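## Task

Move the five cases from the low table onto the empty pallet following the layer plan; each case is identified by the four-digit article number on its label. The pallet sits loose on the floor close to one end of the track and may be a little rotated. Target positions are case centres relative to the pallet centre: a follows the pallet's long side (+a roughly toward +y), b follows its short side (+b roughly toward the track). Bottom layer, resting on the deck, every case with its long side parallel to b: 2187 at a=+0.15 m, b=+0.20 m; 9527 at a=+0.45 m, b=+0.20 m; 5236 at a=+0.15 m, b=-0.20 m; 6049 at a=+0.45 m, b=-0.20 m. Top layer, resting on the bottom layer: 4471 at a=+0.15 m, b=+0.00 m, long side parallel to b. Every case must finish within about one finger's width of its target. cam_pallet_north views the -y end of the track and cam_pallet_south the +y end; +y runs roughly rightward in both. A case that falls to the floor may be picked up again, but it has to finish lid up. At the end release everything and retract; a case that stays put only because the robot holds it does not count.

## Robot and tools

Robot. Two arms, left_arm and right_arm, each ending in a vacuum tool with four suction cups on two air channels (a and b). Each arm rides its own carriage on one shared track running along y at x = 0: left_rail serves the +y half, right_rail the -y half. An arm's base sits at x = 0, y = its carriage position, z = 0.04 m, facing +x.

Scene frame. Fixed to the table; z = 0 is the table top, +z up, +x the direction the arms face, +y to their left, y = 0 at mid-track. The table starts at x = 0.50 m and covers only y = -0.90 to 0.90 m; beyond that the floor is at z = -0.53 m, which is where the pallets lie. Arm names do not correspond to image sides.

Cup point. The reported end_effector_position is the centre of the four cup rims; the cups point along its local +z. In its local frame the cups are at x = -62/+62 mm and y = -104.5 mm (channel a) / +104.5 mm (channel b); the rim footprint is 227 x 312 mm. Printed positions can be a little off, more at long reach. Cups compress up to about 21 mm when pressed or under vacuum.

execute_actions(actions): a list of action objects run in sequence. Each action may have "rows", "steps", "until", and device keys "left_rail" / "right_rail". An empty list just returns state and images.
- rows: up to 15 rows, one per control step (1/30 s). Each row is a single list of 16 numbers, each in [-1, 1], covering both arms: left dx, dy, dz, rx, ry, rz, left suction_a, suction_b, then the same eight for the right arm. dx..rz are an offset, not a pose: the target relative to the cup point's measured pose at the start of the action (for a call's first action, the last reported pose), expressed in the cup point's own axes. Each row is measured from that same start, not cumulative. Scale: 1.0 = 0.6 m for dx/dy/dz and 180 degrees for rx/ry/rz, which form one rotation vector. suction values: 1 on, 0 off (above 0.01 counts as on); always resend the current values for an arm you want unchanged, because 0 is a real command.
- steps: 1 to 450 control steps, at least the number of rows, default 15. After the rows run out the last row's target and suction persist. Per step, the command is clipped to 100 mm and 16 degrees from the measured pose, so big moves need enough steps and may finish short; continue them in the next action. Ramp offsets gradually (e.g. +0.01 per row, 6 mm per step) to avoid jerks that shake a held case loose.
- until: ends the action early once all listed conditions hold, e.g. {"left_rail": {"position_status": ["!=", "moving"]}}, {"all": {"status": "ended"}} or {"any": {"status": "ended"}}. Numbers need a comparison (=, !=, <, <=, >, >=). It does not halt the arms.
- left_rail / right_rail: "position_m" is an absolute carriage position in metres along scene y (left_rail 0.6 to 3, right_rail -3 to -0.6); "speed_m_s" 0.01 to 1 (starts at 1, persists); {"stop": true} alone halts it. Carriage moves carry the arm's tool with them. Wait for arrival (within 0.6 mm) before aiming the tool at a scene point. Any out-of-range value or unknown name rejects the whole call.

zoom_image(camera, region): enlarged view of [x0, y0, x1, y1] pixels (origin top-left, at most 504 x 504) from the latest image of cam_high, cam_low, cam_pallet_north, cam_pallet_south, cam_left_wrist or cam_right_wrist. Useful for reading article numbers and checking placement. Calibration (K, distortion, world-to-camera transforms) is supplied and may be slightly off.

finished_scene(scene): ends the numbered scene irreversibly once the stack is complete, released and stable; the result reports success and gives the next task.

Result lines. Per arm: cup point position (m), quaternion wxyz, linear and angular velocity; Hand target (where the controller is driving); Joint positions/velocities (rail, shoulder pan, shoulder lift, elbow, wrist 1-3); Wrist force/torque in the tool's axes (offset up to ~10 N, noise, saturates ~200 N; "no reading" is fine). suction_measured_a/b: vacuum 0 to 1 (~0.83+ on airtight surfaces, lower on cardboard; settles within ~1.3 s). part_present_a/b flips to 1 above 0.09. Rail fields: position_m, position_status (moving, done, contact_stop, time_out, stopped, stopped_with_arm, stopped_for_other_arm), position_answer (taken/not_taken). "pose unreachable" means the clearance check altered or blocked an arm command. On stopped_with_arm send followable rows then resend; on stopped_for_other_arm move the arms apart, wait ~30 steps, resend.

Gripping. Press both cups of a channel fully onto a flat, smooth area; an edge or gap under either cup kills that channel. Turning suction on with the tool still can lift a case. To release: lower in tiny steps until contact, then in one action switch both channels off and back straight away. A cup sealed on the table pins the tool; turn it off. Heavy, off-centre or fast-moving loads can tear free.

Avoid: arm-to-arm collisions or pressing (including tools, cameras, held cases), contact torques hitting load limits (wrist joints 96.3 N m) or 400 N external force (both cause a 10 s stop), knocking cases or the pallet out of the work area, drops and slams. Handovers: set down, giving tool off before receiving tool on, lift giver clear. The simulation keeps running while you deliberate, holding the last command.

Each tool is called after ">>>" as name(argument=value, ...), one argument or row to a line, values as JSON.

## Session

>>> execute_actions(
  actions=[],
)

Scene clock: 0.00 s.
left_arm: end_effector_position=(+0.8514, +2.5566, +0.4412) suction_measured_a=0.00 part_present_a=0 suction_measured_b=0.00 part_present_b=0 end_effector_quat_wxyz=(+0.001, -0.001, +1.000, -0.000) end_effector_velocity=(+0.000, -0.000, -0.000) end_effector_angular_velocity=(+0.000, +0.000, -0.000) | right_arm: end_effector_position=(+0.8501, -2.3019, +0.4413) suction_measured_a=0.00 part_present_a=0 suction_measured_b=0.00 part_present_b=0 end_effector_quat_wxyz=(+0.001, -0.000, +1.000, +0.000) end_effector_velocity=(+0.000, -0.000, -0.000) end_effector_angular_velocity=(+0.000, +0.000, -0.000)
Joint positions: left_arm=[ 2.556 -0.238 -1.498  2.09  -2.166 -1.571  1.331] | right_arm=[-2.302 -0.239 -1.499  2.092 -2.165 -1.57   1.331]
Joint velocities: left_arm=[ 0. -0.  0. -0.  0. -0. -0.] | right_arm=[ 0. -0.  0.  0. -0. -0. -0.]
Wrist force (N, on the end effector, along its own x y z axes, offset not removed): no reading
Wrist torque (N m, same axes, about the end effector's origin, offset not removed): no reading
Hand target (left_arm): +0.851, +2.557, +0.441; +0.001, -0.001, +1.000, -0.000
Hand target (right_arm): +0.850, -2.302, +0.441; +0.001, -0.000, +1.000, +0.000
left_rail: position_m=2.556 position_m_goal=2.556 speed_m_s=1.00 position_status=done position_answer=taken refusals=0
right_rail: position_m=-2.302 position_m_goal=-2.302 speed_m_s=1.00 position_status=done position_answer=taken refusals=0
camera_calibration (this result's frames):
cam_left_wrist: T_world_to_cam=[[-0.0123405, -0.999628, 0.0243021, 2.55302], [-0.838337, 0.0235902, 0.544642, 0.435507], [-0.545013, -0.0136522, -0.838316, 0.95768], [0, 0, 0, 1]] pos_world=[0.918556, 2.55488, 0.503599]
cam_right_wrist: T_world_to_cam=[[0.0231792, -0.99923, 0.0316494, -2.33328], [-0.852851, -0.00324537, 0.522144, 0.510032], [-0.521639, -0.0390951, -0.85227, 0.814977], [0, 0, 0, 1]] pos_world=[0.914188, -2.29797, 0.502117]

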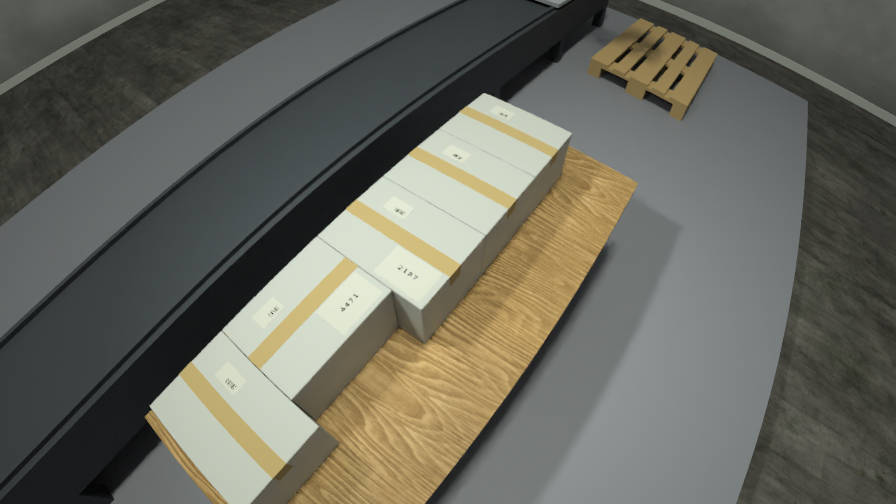

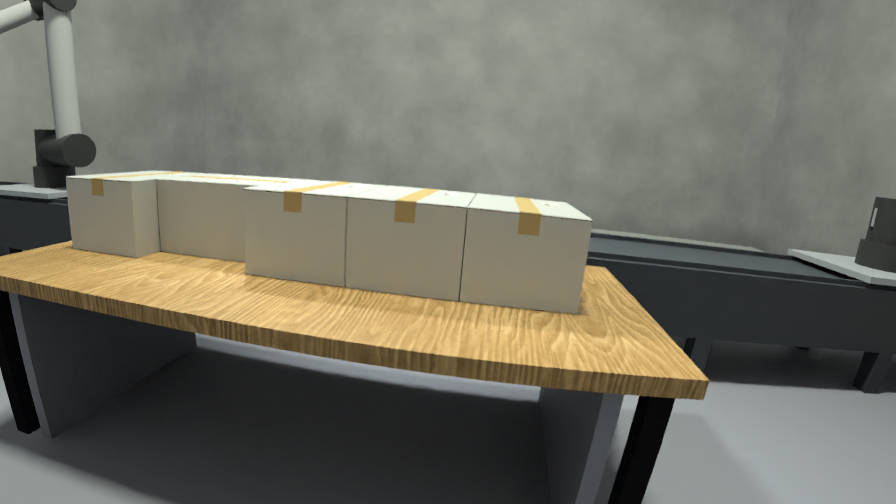

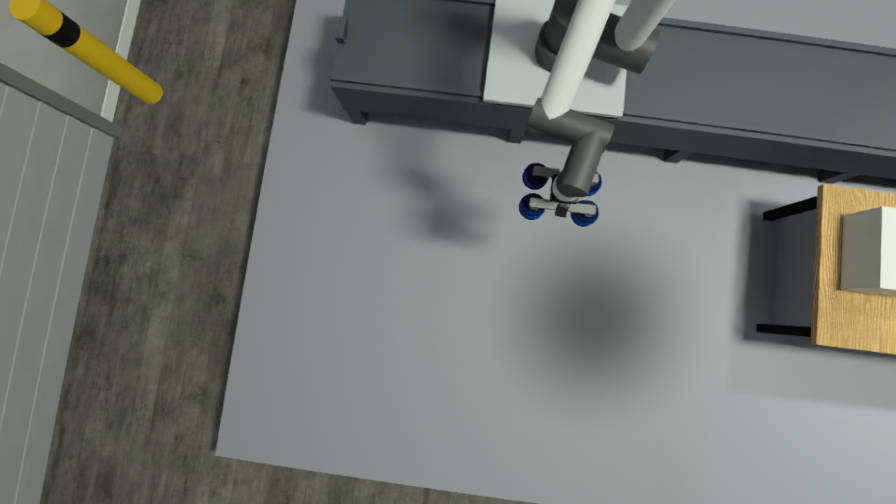

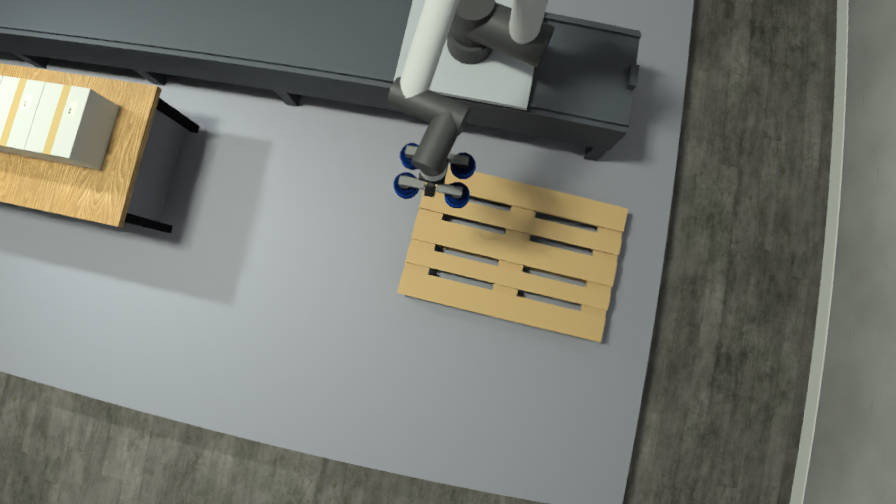

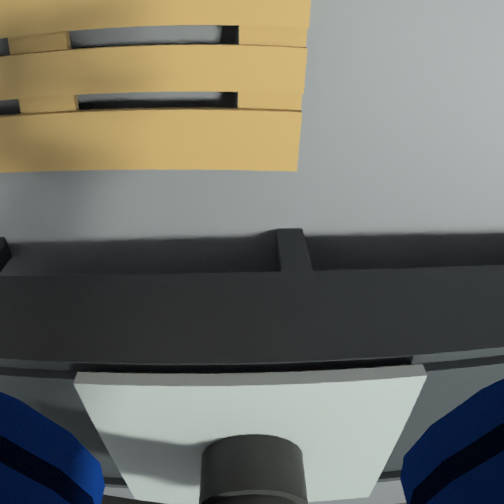

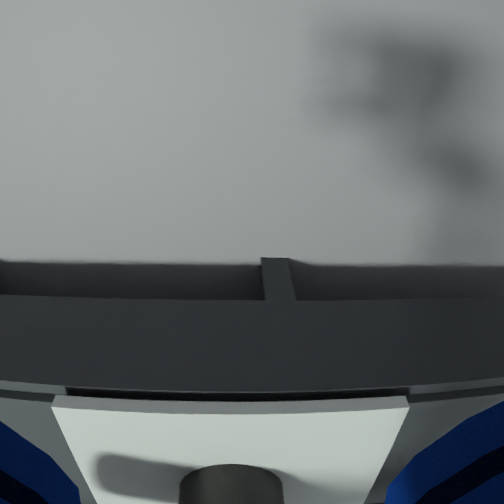

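>>> execute_actions(
  actions=[
    {"rows":[[0.03,-0.04,0,0,0,-0.03,0,0,0,0,0,0,0,0,0,0],[0.08,-0.1,0,0,0,-0.08,0,0,0,0,0,0,0,0,0,0],[0.7,-1,-0.1,0,0,-0.99,0,0,0,0,0,0,0,0,0,0]],"steps":72,"left_rail":{"position_m":1.03}},
  ],
)

>>> zoom_image(
  camera="cam_pallet_south",
  region=[385, 150, 535, 320],
)

>>> zoom_image(
  camera="cam_pallet_south",
  region=[490, 190, 650, 360],
)

>>> zoom_image(
  camera="cam_low",
  region=[330, 170, 630, 330],
)

Scene clock: 7.80 s.
left_arm: end_effector_position=(+0.4309, +0.4292, +0.5014) suction_measured_a=0.00 part_present_a=0 suction_measured_b=0.00 part_present_b=0 end_effector_quat_wxyz=(+0.016, +0.993, -0.113, -0.002) end_effector_velocity=(-0.000, -0.001, +0.000) end_effector_angular_velocity=(+0.179, +0.012, +1.358) | right_arm: end_effector_position=(+0.8501, -2.3019, +0.4413) suction_measured_a=0.00 part_present_a=0 suction_measured_b=0.00 part_present_b=0 end_effector_quat_wxyz=(+0.001, -0.000, +1.000, +0.000) end_effector_velocity=(-0.000, +0.000, +0.000) end_effector_angular_velocity=(-0.000, -0.000, -0.000)
Joint positions: left_arm=[ 1.03  -1.217 -1.68   2.178 -2.095 -1.588 -2.562] | right_arm=[-2.302 -0.239 -1.499  2.092 -2.165 -1.57   1.331]
Joint velocities: left_arm=[ 0.    -0.036  0.027 -0.063  0.183  0.088 -1.393] | right_arm=[ 0.  0. -0.  0. -0.  0.  0.]
Wrist force (N, on the end effector, along its own x y z axes, offset not removed): left_arm=[1.9 5.6 1.6] | right_arm=[3.5 -5.9 7.4]
Wrist torque (N m, same axes, about the end effector's origin, offset not removed): left_arm=[0.59 0.37 0.28] | right_arm=[-0.81 -0.54 0.26]
Hand target (left_arm): +0.431, +0.429, +0.501; +0.005, +1.000, -0.025, -0.001
Hand target (right_arm): +0.850, -2.302, +0.441; +0.001, -0.000, +1.000, +0.000
Off the commanded pose (left_arm): 0.002 m, 11 deg.
Off the commanded pose (right_arm): 0.000 m, 0 deg.
left_rail: position_m=1.030 position_m_goal=1.030 speed_m_s=1.00 position_status=done position_answer=taken refusals=0
right_rail: position_m=-2.302 position_m_goal=-2.302 speed_m_s=1.00 position_status=done position_answer=taken refusals=0
camera_calibration (this result's frames):
cam_left_wrist: T_world_to_cam=[[0.238071, 0.971217, -0.0077433, -0.518017], [0.813794, -0.195118, 0.54742, -0.519033], [0.530153, -0.136626, -0.836822, 0.338672], [0, 0, 0, 1]] pos_world=[0.366163, 0.448106, 0.563526]
cam_right_wrist: T_world_to_cam=[[0.0231793, -0.99923, 0.0316493, -2.33328], [-0.852851, -0.0032455, 0.522144, 0.510031], [-0.521639, -0.0390951, -0.85227, 0.814977], [0, 0, 0, 1]] pos_world=[0.914188, -2.29797, 0.502117]

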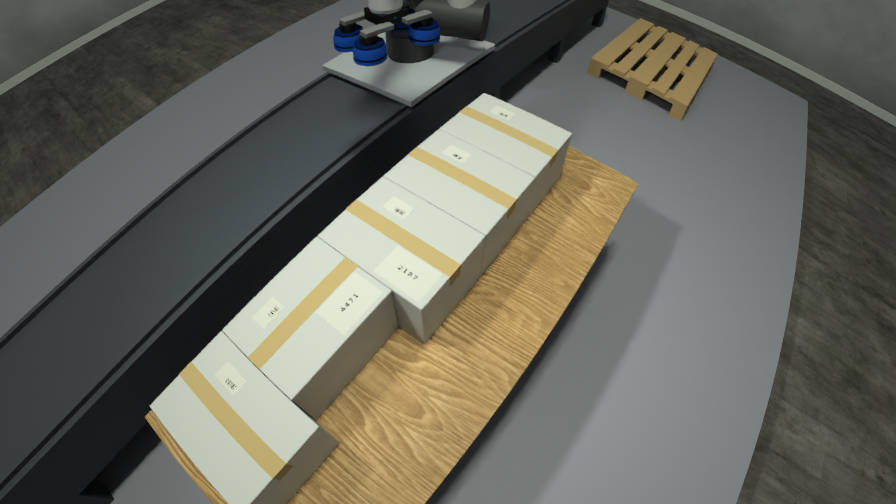

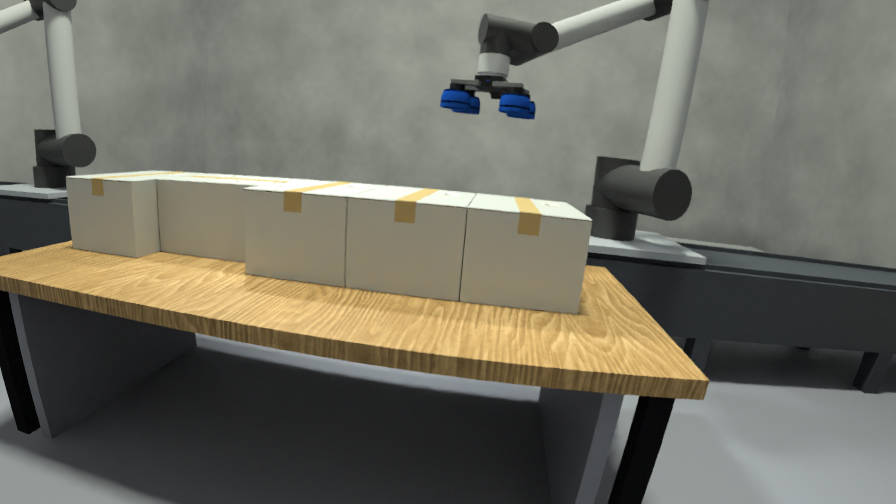

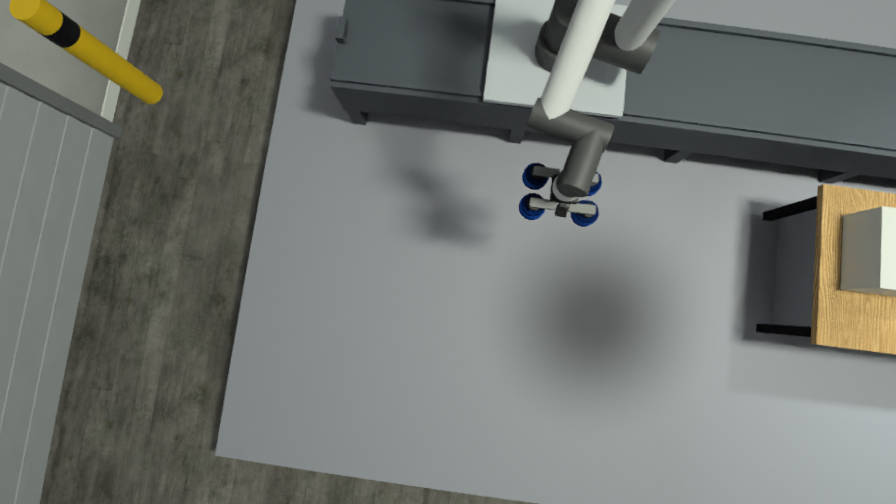

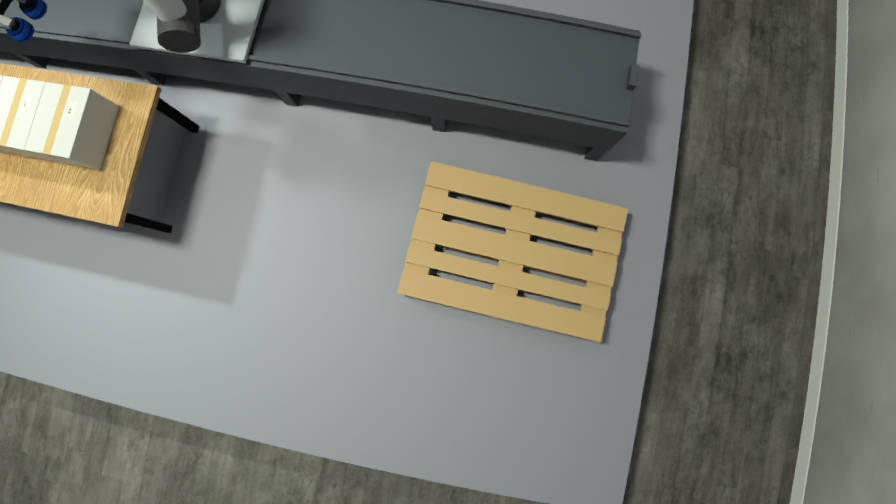

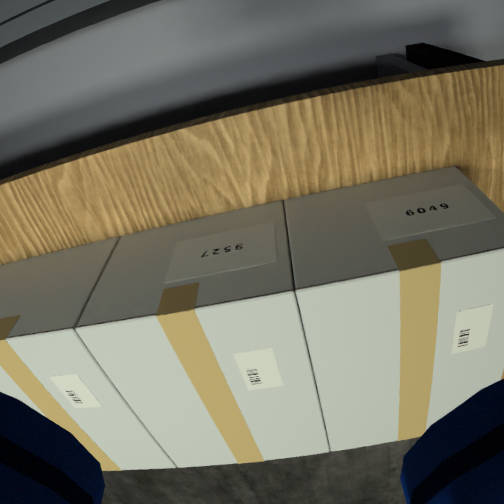

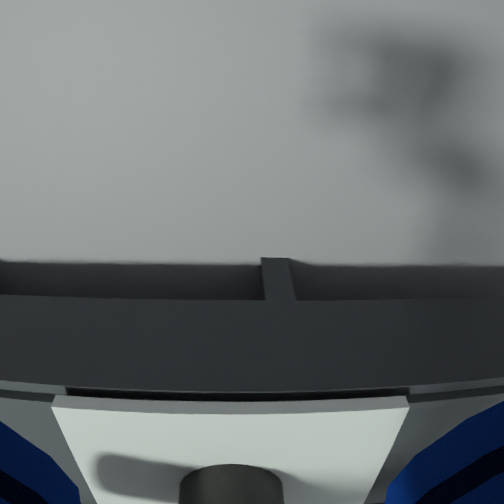

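Region (385, 150, 535, 320) of cam_pallet_south's 896x504 image, scaled by 2.965, with more detail than that image has; it fills the left 445 columns of this view, and the rest is white.

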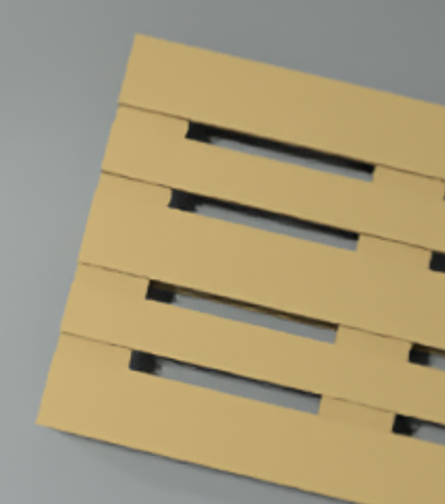

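Region (490, 190, 650, 360) of cam_pallet_south's 896x504 image, scaled by 2.965, with more detail than that image has; it fills the left 474 columns of this view, and the rest is white.

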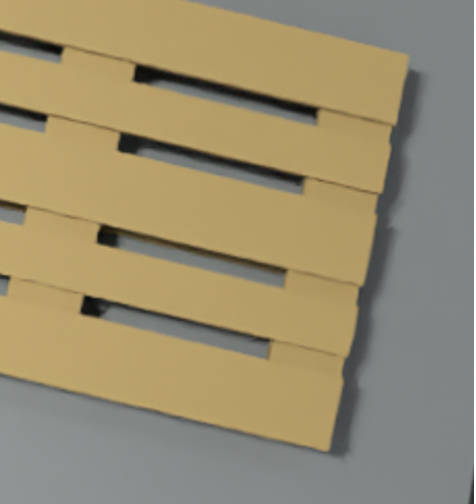

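Region (330, 170, 630, 330) of cam_low's 896x504 image, scaled by 1.680, with more detail than that image has; it fills the top 269 rows of this view, and the rest is white.

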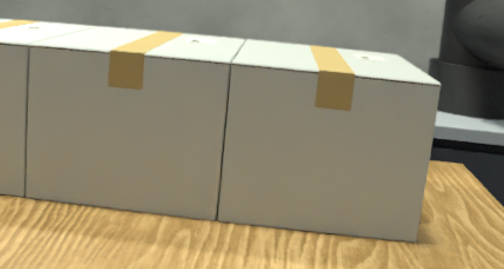

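>>> execute_actions(
  actions=[],
)

Scene clock: 13.70 s.
left_arm: end_effector_position=(+0.4309, +0.4292, +0.5014) suction_measured_a=0.00 part_present_a=0 suction_measured_b=0.00 part_present_b=0 end_effector_quat_wxyz=(+0.005, +1.000, -0.025, -0.001) end_effector_velocity=(-0.000, -0.000, -0.000) end_effector_angular_velocity=(+0.000, +0.000, -0.000) | right_arm: end_effector_position=(+0.8501, -2.3019, +0.4413) suction_measured_a=0.00 part_present_a=0 suction_measured_b=0.00 part_present_b=0 end_effector_quat_wxyz=(+0.001, -0.000, +1.000, +0.000) end_effector_velocity=(-0.000, +0.000, +0.000) end_effector_angular_velocity=(-0.000, -0.000, +0.000)
Joint positions: left_arm=[ 1.03  -1.222 -1.677  2.17  -2.073 -1.577 -2.742] | right_arm=[-2.302 -0.239 -1.499  2.092 -2.165 -1.57   1.331]
Joint velocities: left_arm=[ 0. -0.  0. -0.  0. -0.  0.] | right_arm=[ 0.  0. -0.  0. -0.  0. -0.]
Wrist force (N, on the end effector, along its own x y z axes, offset not removed): left_arm=[-1.0 2.6 0.0] | right_arm=[4.9 -6.0 7.9]
Wrist torque (N m, same axes, about the end effector's origin, offset not removed): left_arm=[0.16 0.74 0.48] | right_arm=[-0.88 -1.08 0.29]
Hand target (left_arm): +0.431, +0.429, +0.501; +0.005, +1.000, -0.025, -0.001
Hand target (right_arm): +0.850, -2.302, +0.441; +0.001, -0.000, +1.000, +0.000
Off the commanded pose (left_arm): 0.002 m, 1 deg.
Off the commanded pose (right_arm): 0.000 m, 0 deg.
left_rail: position_m=1.030 position_m_goal=1.030 speed_m_s=1.00 position_status=done position_answer=taken refusals=0
right_rail: position_m=-2.302 position_m_goal=-2.302 speed_m_s=1.00 position_status=done position_answer=taken refusals=0
camera_calibration (this result's frames):
cam_left_wrist: T_world_to_cam=[[0.0640653, 0.99785, 0.0138339, -0.465226], [0.836128, -0.0612394, 0.545106, -0.584917], [0.544781, -0.0233554, -0.838253, 0.284447], [0, 0, 0, 1]] pos_world=[0.363909, 0.435049, 0.563716]
cam_right_wrist: T_world_to_cam=[[0.0231791, -0.99923, 0.0316492, -2.33328], [-0.852851, -0.00324536, 0.522144, 0.510032], [-0.521639, -0.0390949, -0.85227, 0.814977], [0, 0, 0, 1]] pos_world=[0.914188, -2.29797, 0.502117]

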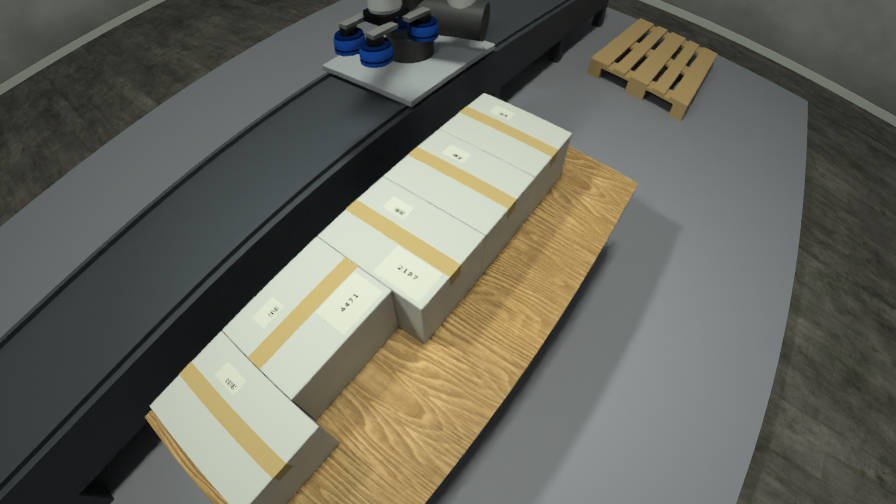

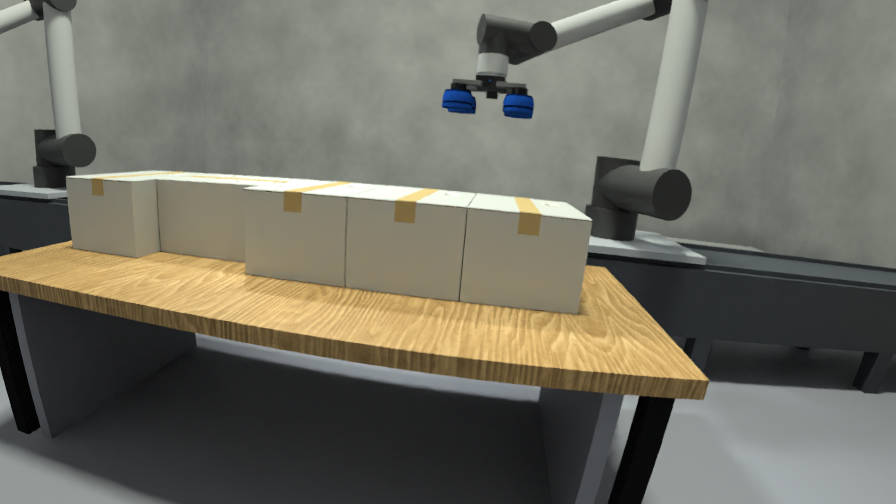

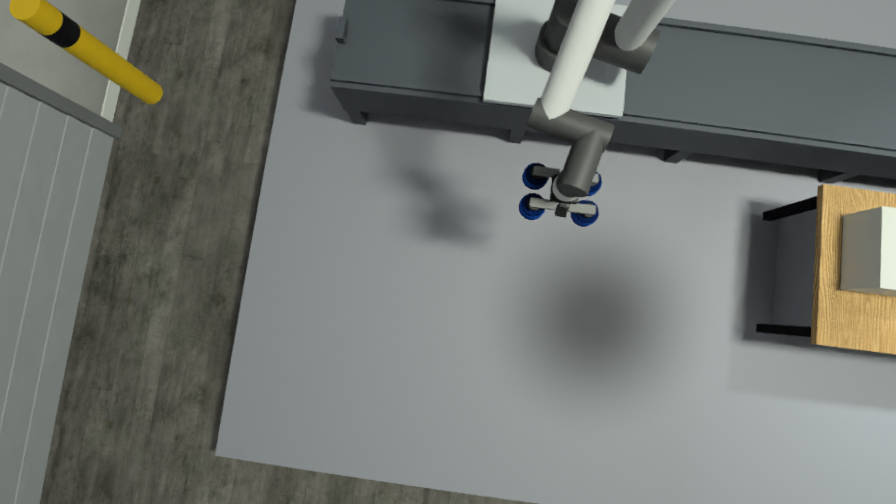

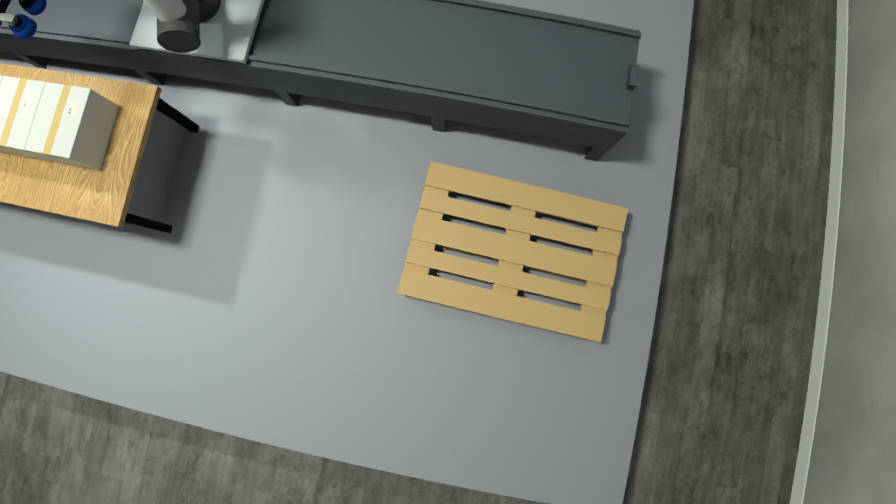

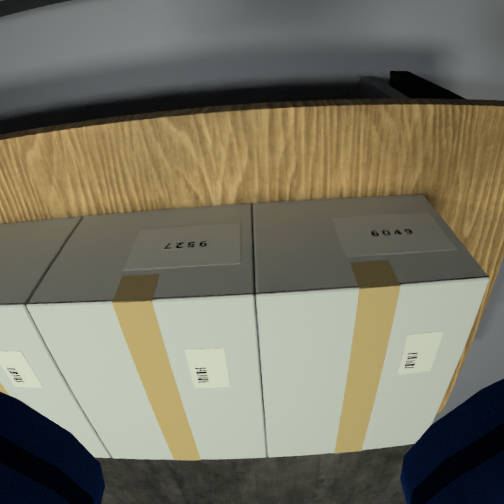

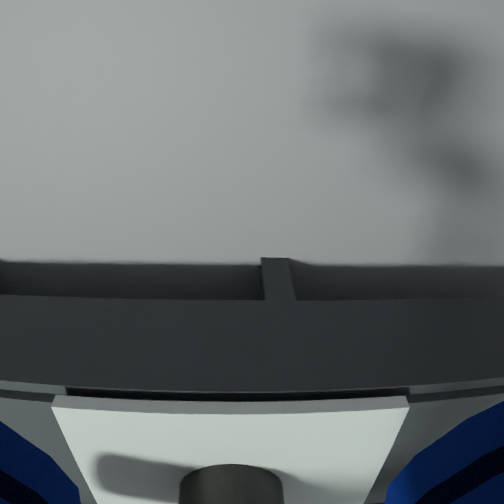

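>>> execute_actions(
  actions=[
    {"rows":[[0.03,-0.01,0,0,0,0.03,0,0,0,0,0,0,0,0,0,0],[0.08,-0.03,0.02,0,0,0.08,0,0,0,0,0,0,0,0,0,0],[0.67,-0.276,0.17,0,0,0.484,0,0,0,0,0,0,0,0,0,0]],"steps":48},
  ],
)

Scene clock: 21.47 s.
left_arm: end_effector_position=(+0.8411, +0.5735, +0.3967) suction_measured_a=0.00 part_present_a=0 suction_measured_b=0.00 part_present_b=0 end_effector_quat_wxyz=(+0.004, +0.708, -0.706, +0.003) end_effector_velocity=(+0.000, +0.000, -0.000) end_effector_angular_velocity=(-0.001, +0.004, -0.018) | right_arm: end_effector_position=(+0.8501, -2.3019, +0.4413) suction_measured_a=0.00 part_present_a=0 suction_measured_b=0.00 part_present_b=0 end_effector_quat_wxyz=(+0.001, -0.000, +1.000, +0.000) end_effector_velocity=(-0.000, +0.000, +0.000) end_effector_angular_velocity=(+0.000, -0.000, -0.000)
Joint positions: left_arm=[ 1.03  -0.707 -1.349  1.986 -2.212 -1.579 -0.708] | right_arm=[-2.302 -0.239 -1.499  2.092 -2.165 -1.57   1.331]
Joint velocities: left_arm=[ 0.     0.001  0.001 -0.002  0.004 -0.003  0.019] | right_arm=[ 0. -0. -0.  0.  0.  0.  0.]
Wrist force (N, on the end effector, along its own x y z axes, offset not removed): left_arm=[1.2 -1.9 -2.8] | right_arm=[7.5 -3.2 5.9]
Wrist torque (N m, same axes, about the end effector's origin, offset not removed): left_arm=[-0.29 0.49 0.42] | right_arm=[-0.68 -1.40 -0.17]
Hand target (left_arm): +0.841, +0.573, +0.397; +0.004, +0.707, -0.707, +0.003
Hand target (right_arm): +0.850, -2.302, +0.441; +0.001, -0.000, +1.000, +0.000
Off the commanded pose (left_arm): 0.001 m, 0 deg.
Off the commanded pose (right_arm): 0.000 m, 0 deg.
left_rail: position_m=1.030 position_m_goal=1.030 speed_m_s=1.00 position_status=done position_answer=taken refusals=0
right_rail: position_m=-2.302 position_m_goal=-2.302 speed_m_s=1.00 position_status=done position_answer=taken refusals=0
camera_calibration (this result's frames):
cam_left_wrist: T_world_to_cam=[[0.99967, -0.0120618, 0.0226969, -0.845307], [-0.0226241, -0.832001, 0.554313, 0.298711], [0.0121979, -0.554643, -0.831999, 0.726747], [0, 0, 0, 1]] pos_world=[0.842921, 0.641417, 0.458259]
cam_right_wrist: T_world_to_cam=[[0.0231795, -0.99923, 0.0316493, -2.33328], [-0.852851, -0.00324568, 0.522144, 0.510031], [-0.521639, -0.0390951, -0.85227, 0.814977], [0, 0, 0, 1]] pos_world=[0.914188, -2.29797, 0.502117]

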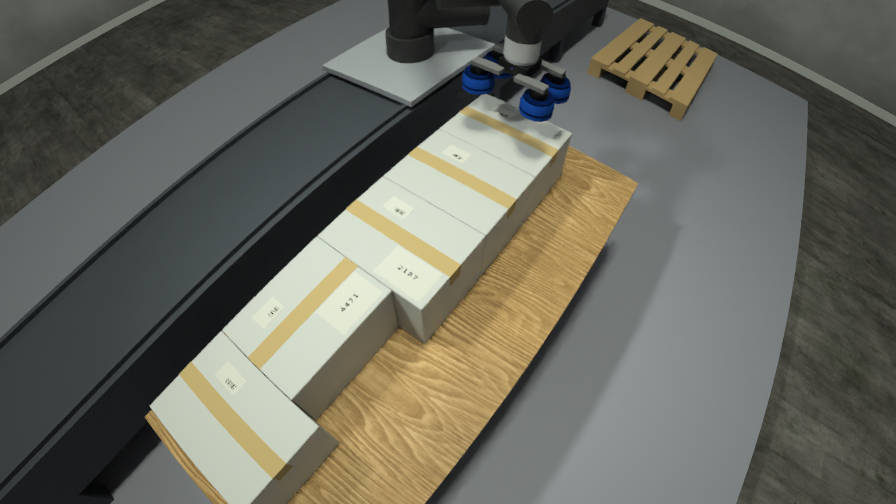

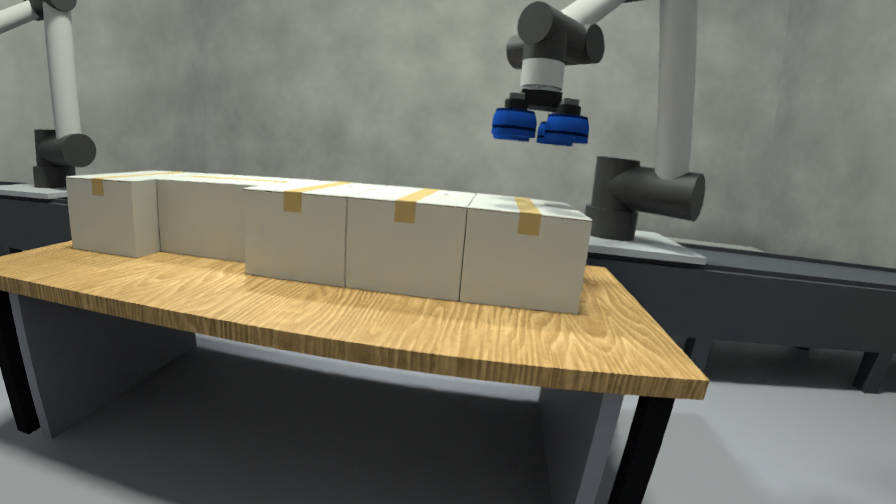

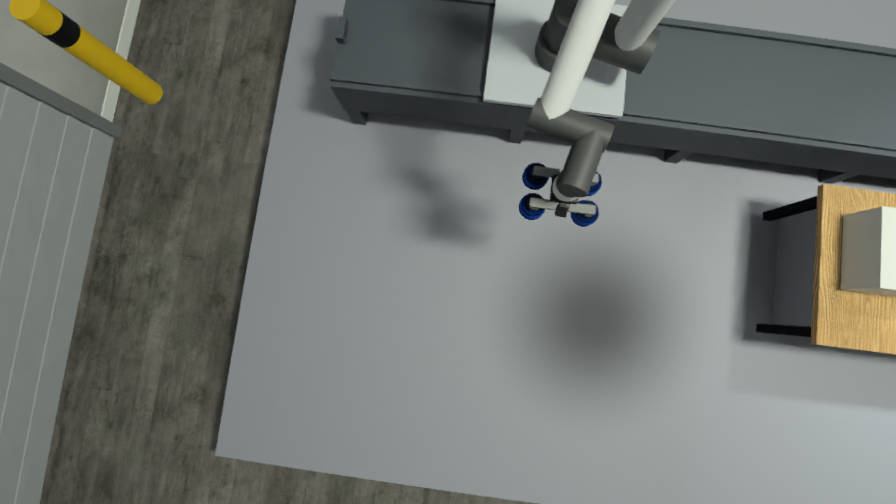

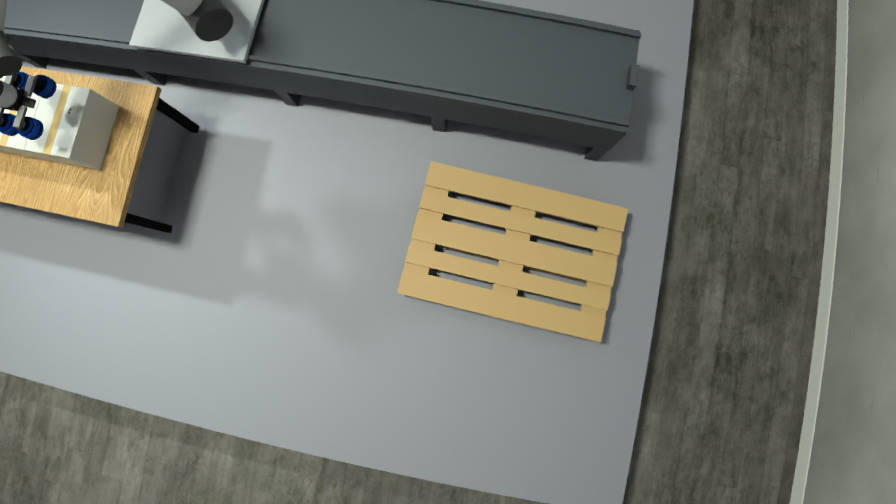

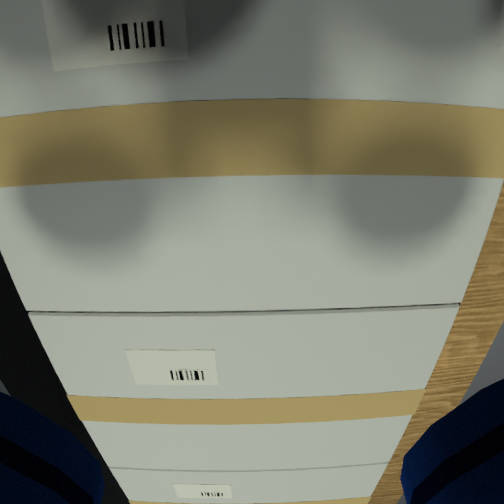

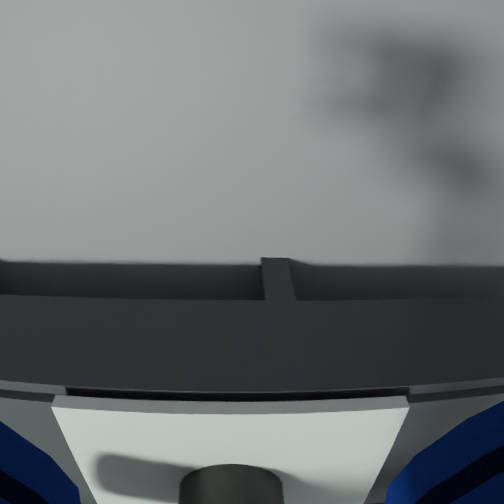

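>>> execute_actions(
  actions=[
    {"rows":[[0,0,0.03,0,0,0,0,0,0,0,0,0,0,0,0,0],[0.005,0,0.08,0,-0.002,0,0,0,0,0,0,0,0,0,0,0],[0.011,0,0.264,0,-0.003,0.0005,0,0,0,0,0,0,0,0,0,0]],"steps":24},
    {"rows":[[0,0,0.004,0,0,0,1,1,0,0,0,0,0,0,0,0],[0,0,0.008,0,0,0,1,1,0,0,0,0,0,0,0,0],[0,0,0.012,0,0,0,1,1,0,0,0,0,0,0,0,0],[0,0,0.016,0,0,0,1,1,0,0,0,0,0,0,0,0],[0,0,0.02,0,0,0,1,1,0,0,0,0,0,0,0,0],[0,0,0.024,0,0,0,1,1,0,0,0,0,0,0,0,0],[0,0,0.028,0,0,0,1,1,0,0,0,0,0,0,0,0],[0,0,0.031,0,0,0,1,1,0,0,0,0,0,0,0,0]],"steps":18},
  ],
)

Scene clock: 31.97 s.
left_arm: end_effector_position=(+0.8407, +0.5655, +0.2201) suction_measured_a=0.91 part_present_a=1 suction_measured_b=0.91 part_present_b=1 end_effector_quat_wxyz=(+0.000, +0.707, -0.707, -0.000) end_effector_velocity=(-0.000, +0.000, -0.003) end_effector_angular_velocity=(+0.000, +0.001, -0.000) | right_arm: end_effector_position=(+0.8501, -2.3019, +0.4413) suction_measured_a=0.00 part_present_a=0 suction_measured_b=0.00 part_present_b=0 end_effector_quat_wxyz=(+0.001, -0.000, +1.000, +0.000) end_effector_velocity=(+0.000, -0.000, +0.000) end_effector_angular_velocity=(-0.000, -0.000, -0.000)
Joint positions: left_arm=[ 1.03  -0.715 -1.187  2.079 -2.462 -1.571 -0.716] | right_arm=[-2.302 -0.239 -1.499  2.092 -2.165 -1.57   1.331]
Joint velocities: left_arm=[ 0.    -0.     0.003  0.001 -0.003 -0.     0.   ] | right_arm=[ 0.  0. -0. -0. -0. -0.  0.]
Wrist force (N, on the end effector, along its own x y z axes, offset not removed): left_arm=[-3.3 -0.5 -36.3] | right_arm=[2.8 -7.6 5.0]
Wrist torque (N m, same axes, about the end effector's origin, offset not removed): left_arm=[-0.85 -0.05 0.27] | right_arm=[-1.13 -0.61 -0.25]
Hand target (left_arm): +0.841, +0.566, +0.220; +0.000, +0.707, -0.707, -0.001
Hand target (right_arm): +0.850, -2.302, +0.441; +0.001, -0.000, +1.000, +0.000
Off the commanded pose (left_arm): 0.000 m, 0 deg.
Off the commanded pose (right_arm): 0.000 m, 0 deg.
left_rail: position_m=1.030 position_m_goal=1.030 speed_m_s=1.00 position_status=done position_answer=taken refusals=0
right_rail: position_m=-2.302 position_m_goal=-2.302 speed_m_s=1.00 position_status=done position_answer=taken refusals=0
camera_calibration (this result's frames):
cam_left_wrist: T_world_to_cam=[[0.999643, -0.0138624, 0.0228358, -0.840017], [-0.0240936, -0.837077, 0.546555, 0.395726], [0.0115388, -0.54691, -0.837112, 0.572728], [0, 0, 0, 1]] pos_world=[0.842643, 0.632839, 0.282334]
cam_right_wrist: T_world_to_cam=[[0.023179, -0.99923, 0.0316493, -2.33328], [-0.852851, -0.00324524, 0.522144, 0.510032], [-0.521639, -0.0390949, -0.85227, 0.814977], [0, 0, 0, 1]] pos_world=[0.914188, -2.29797, 0.502117]

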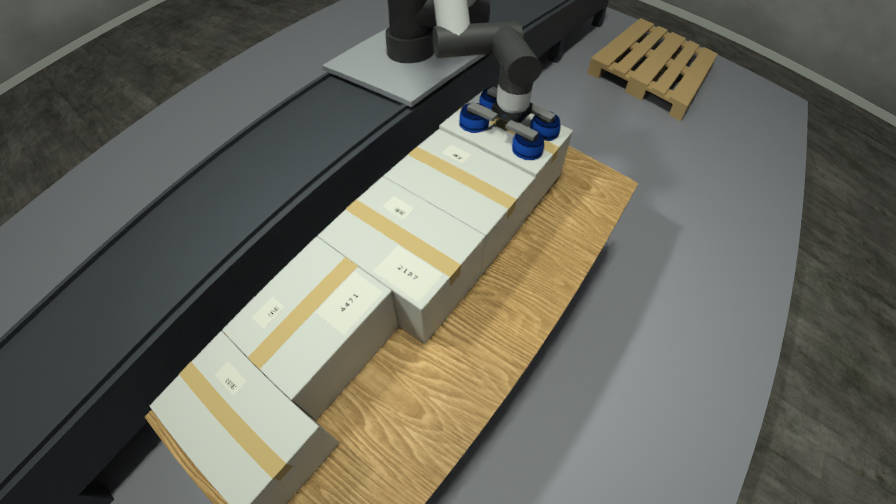

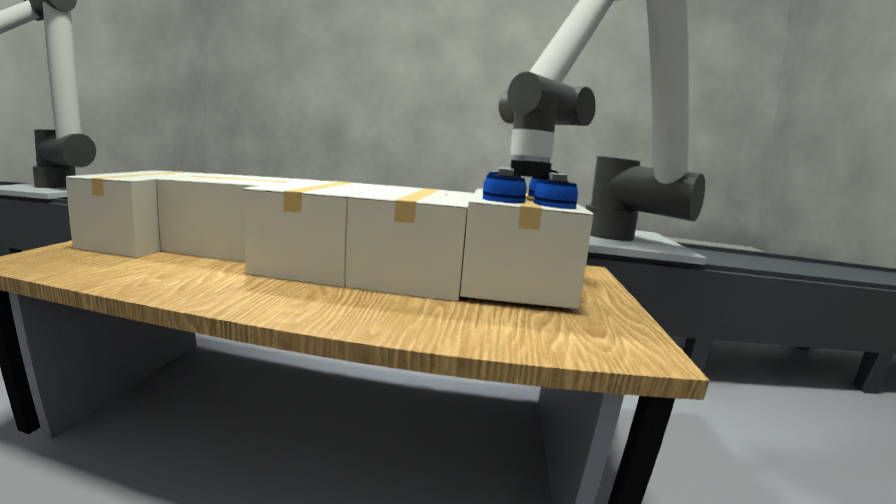

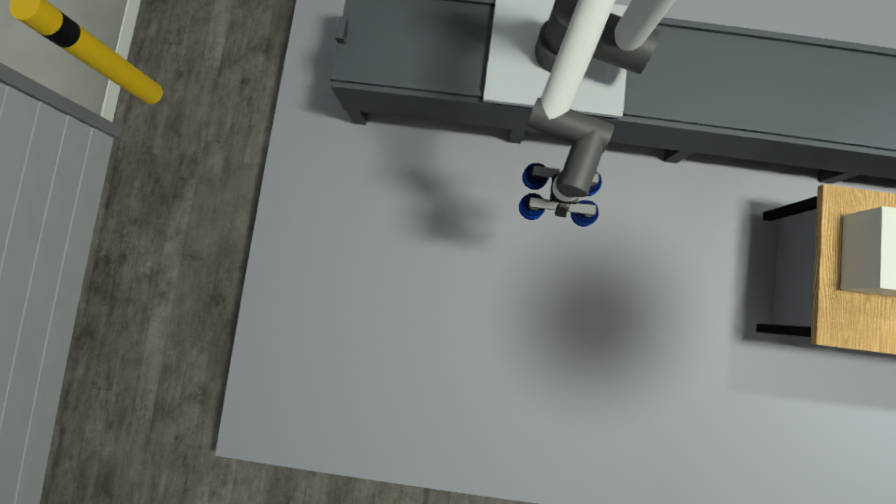

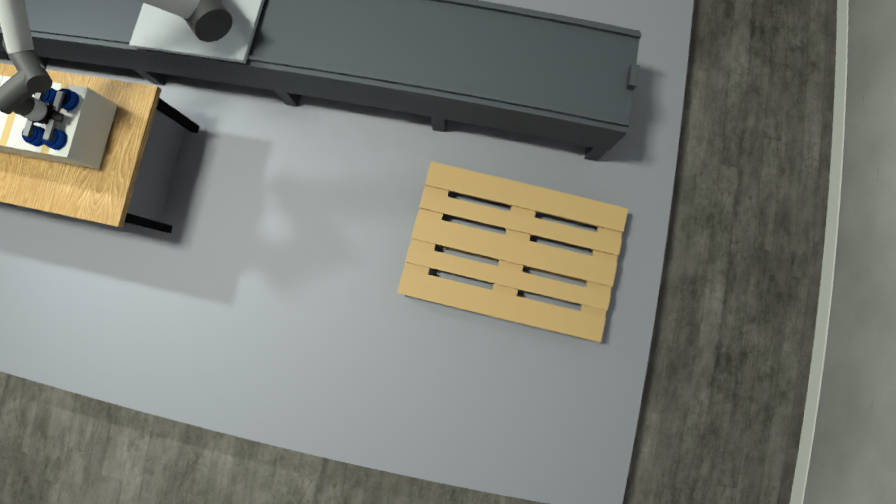

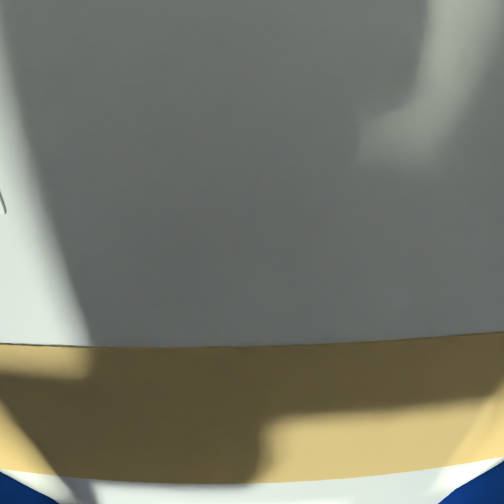

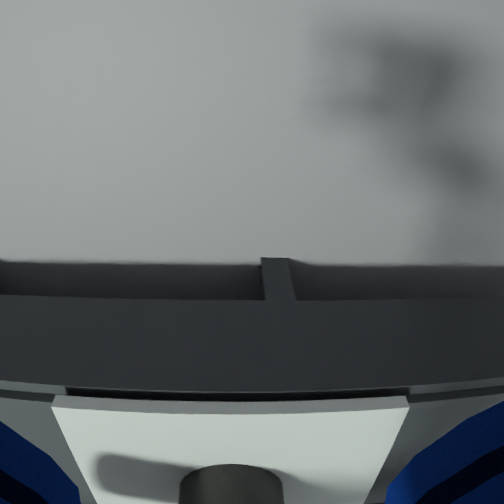

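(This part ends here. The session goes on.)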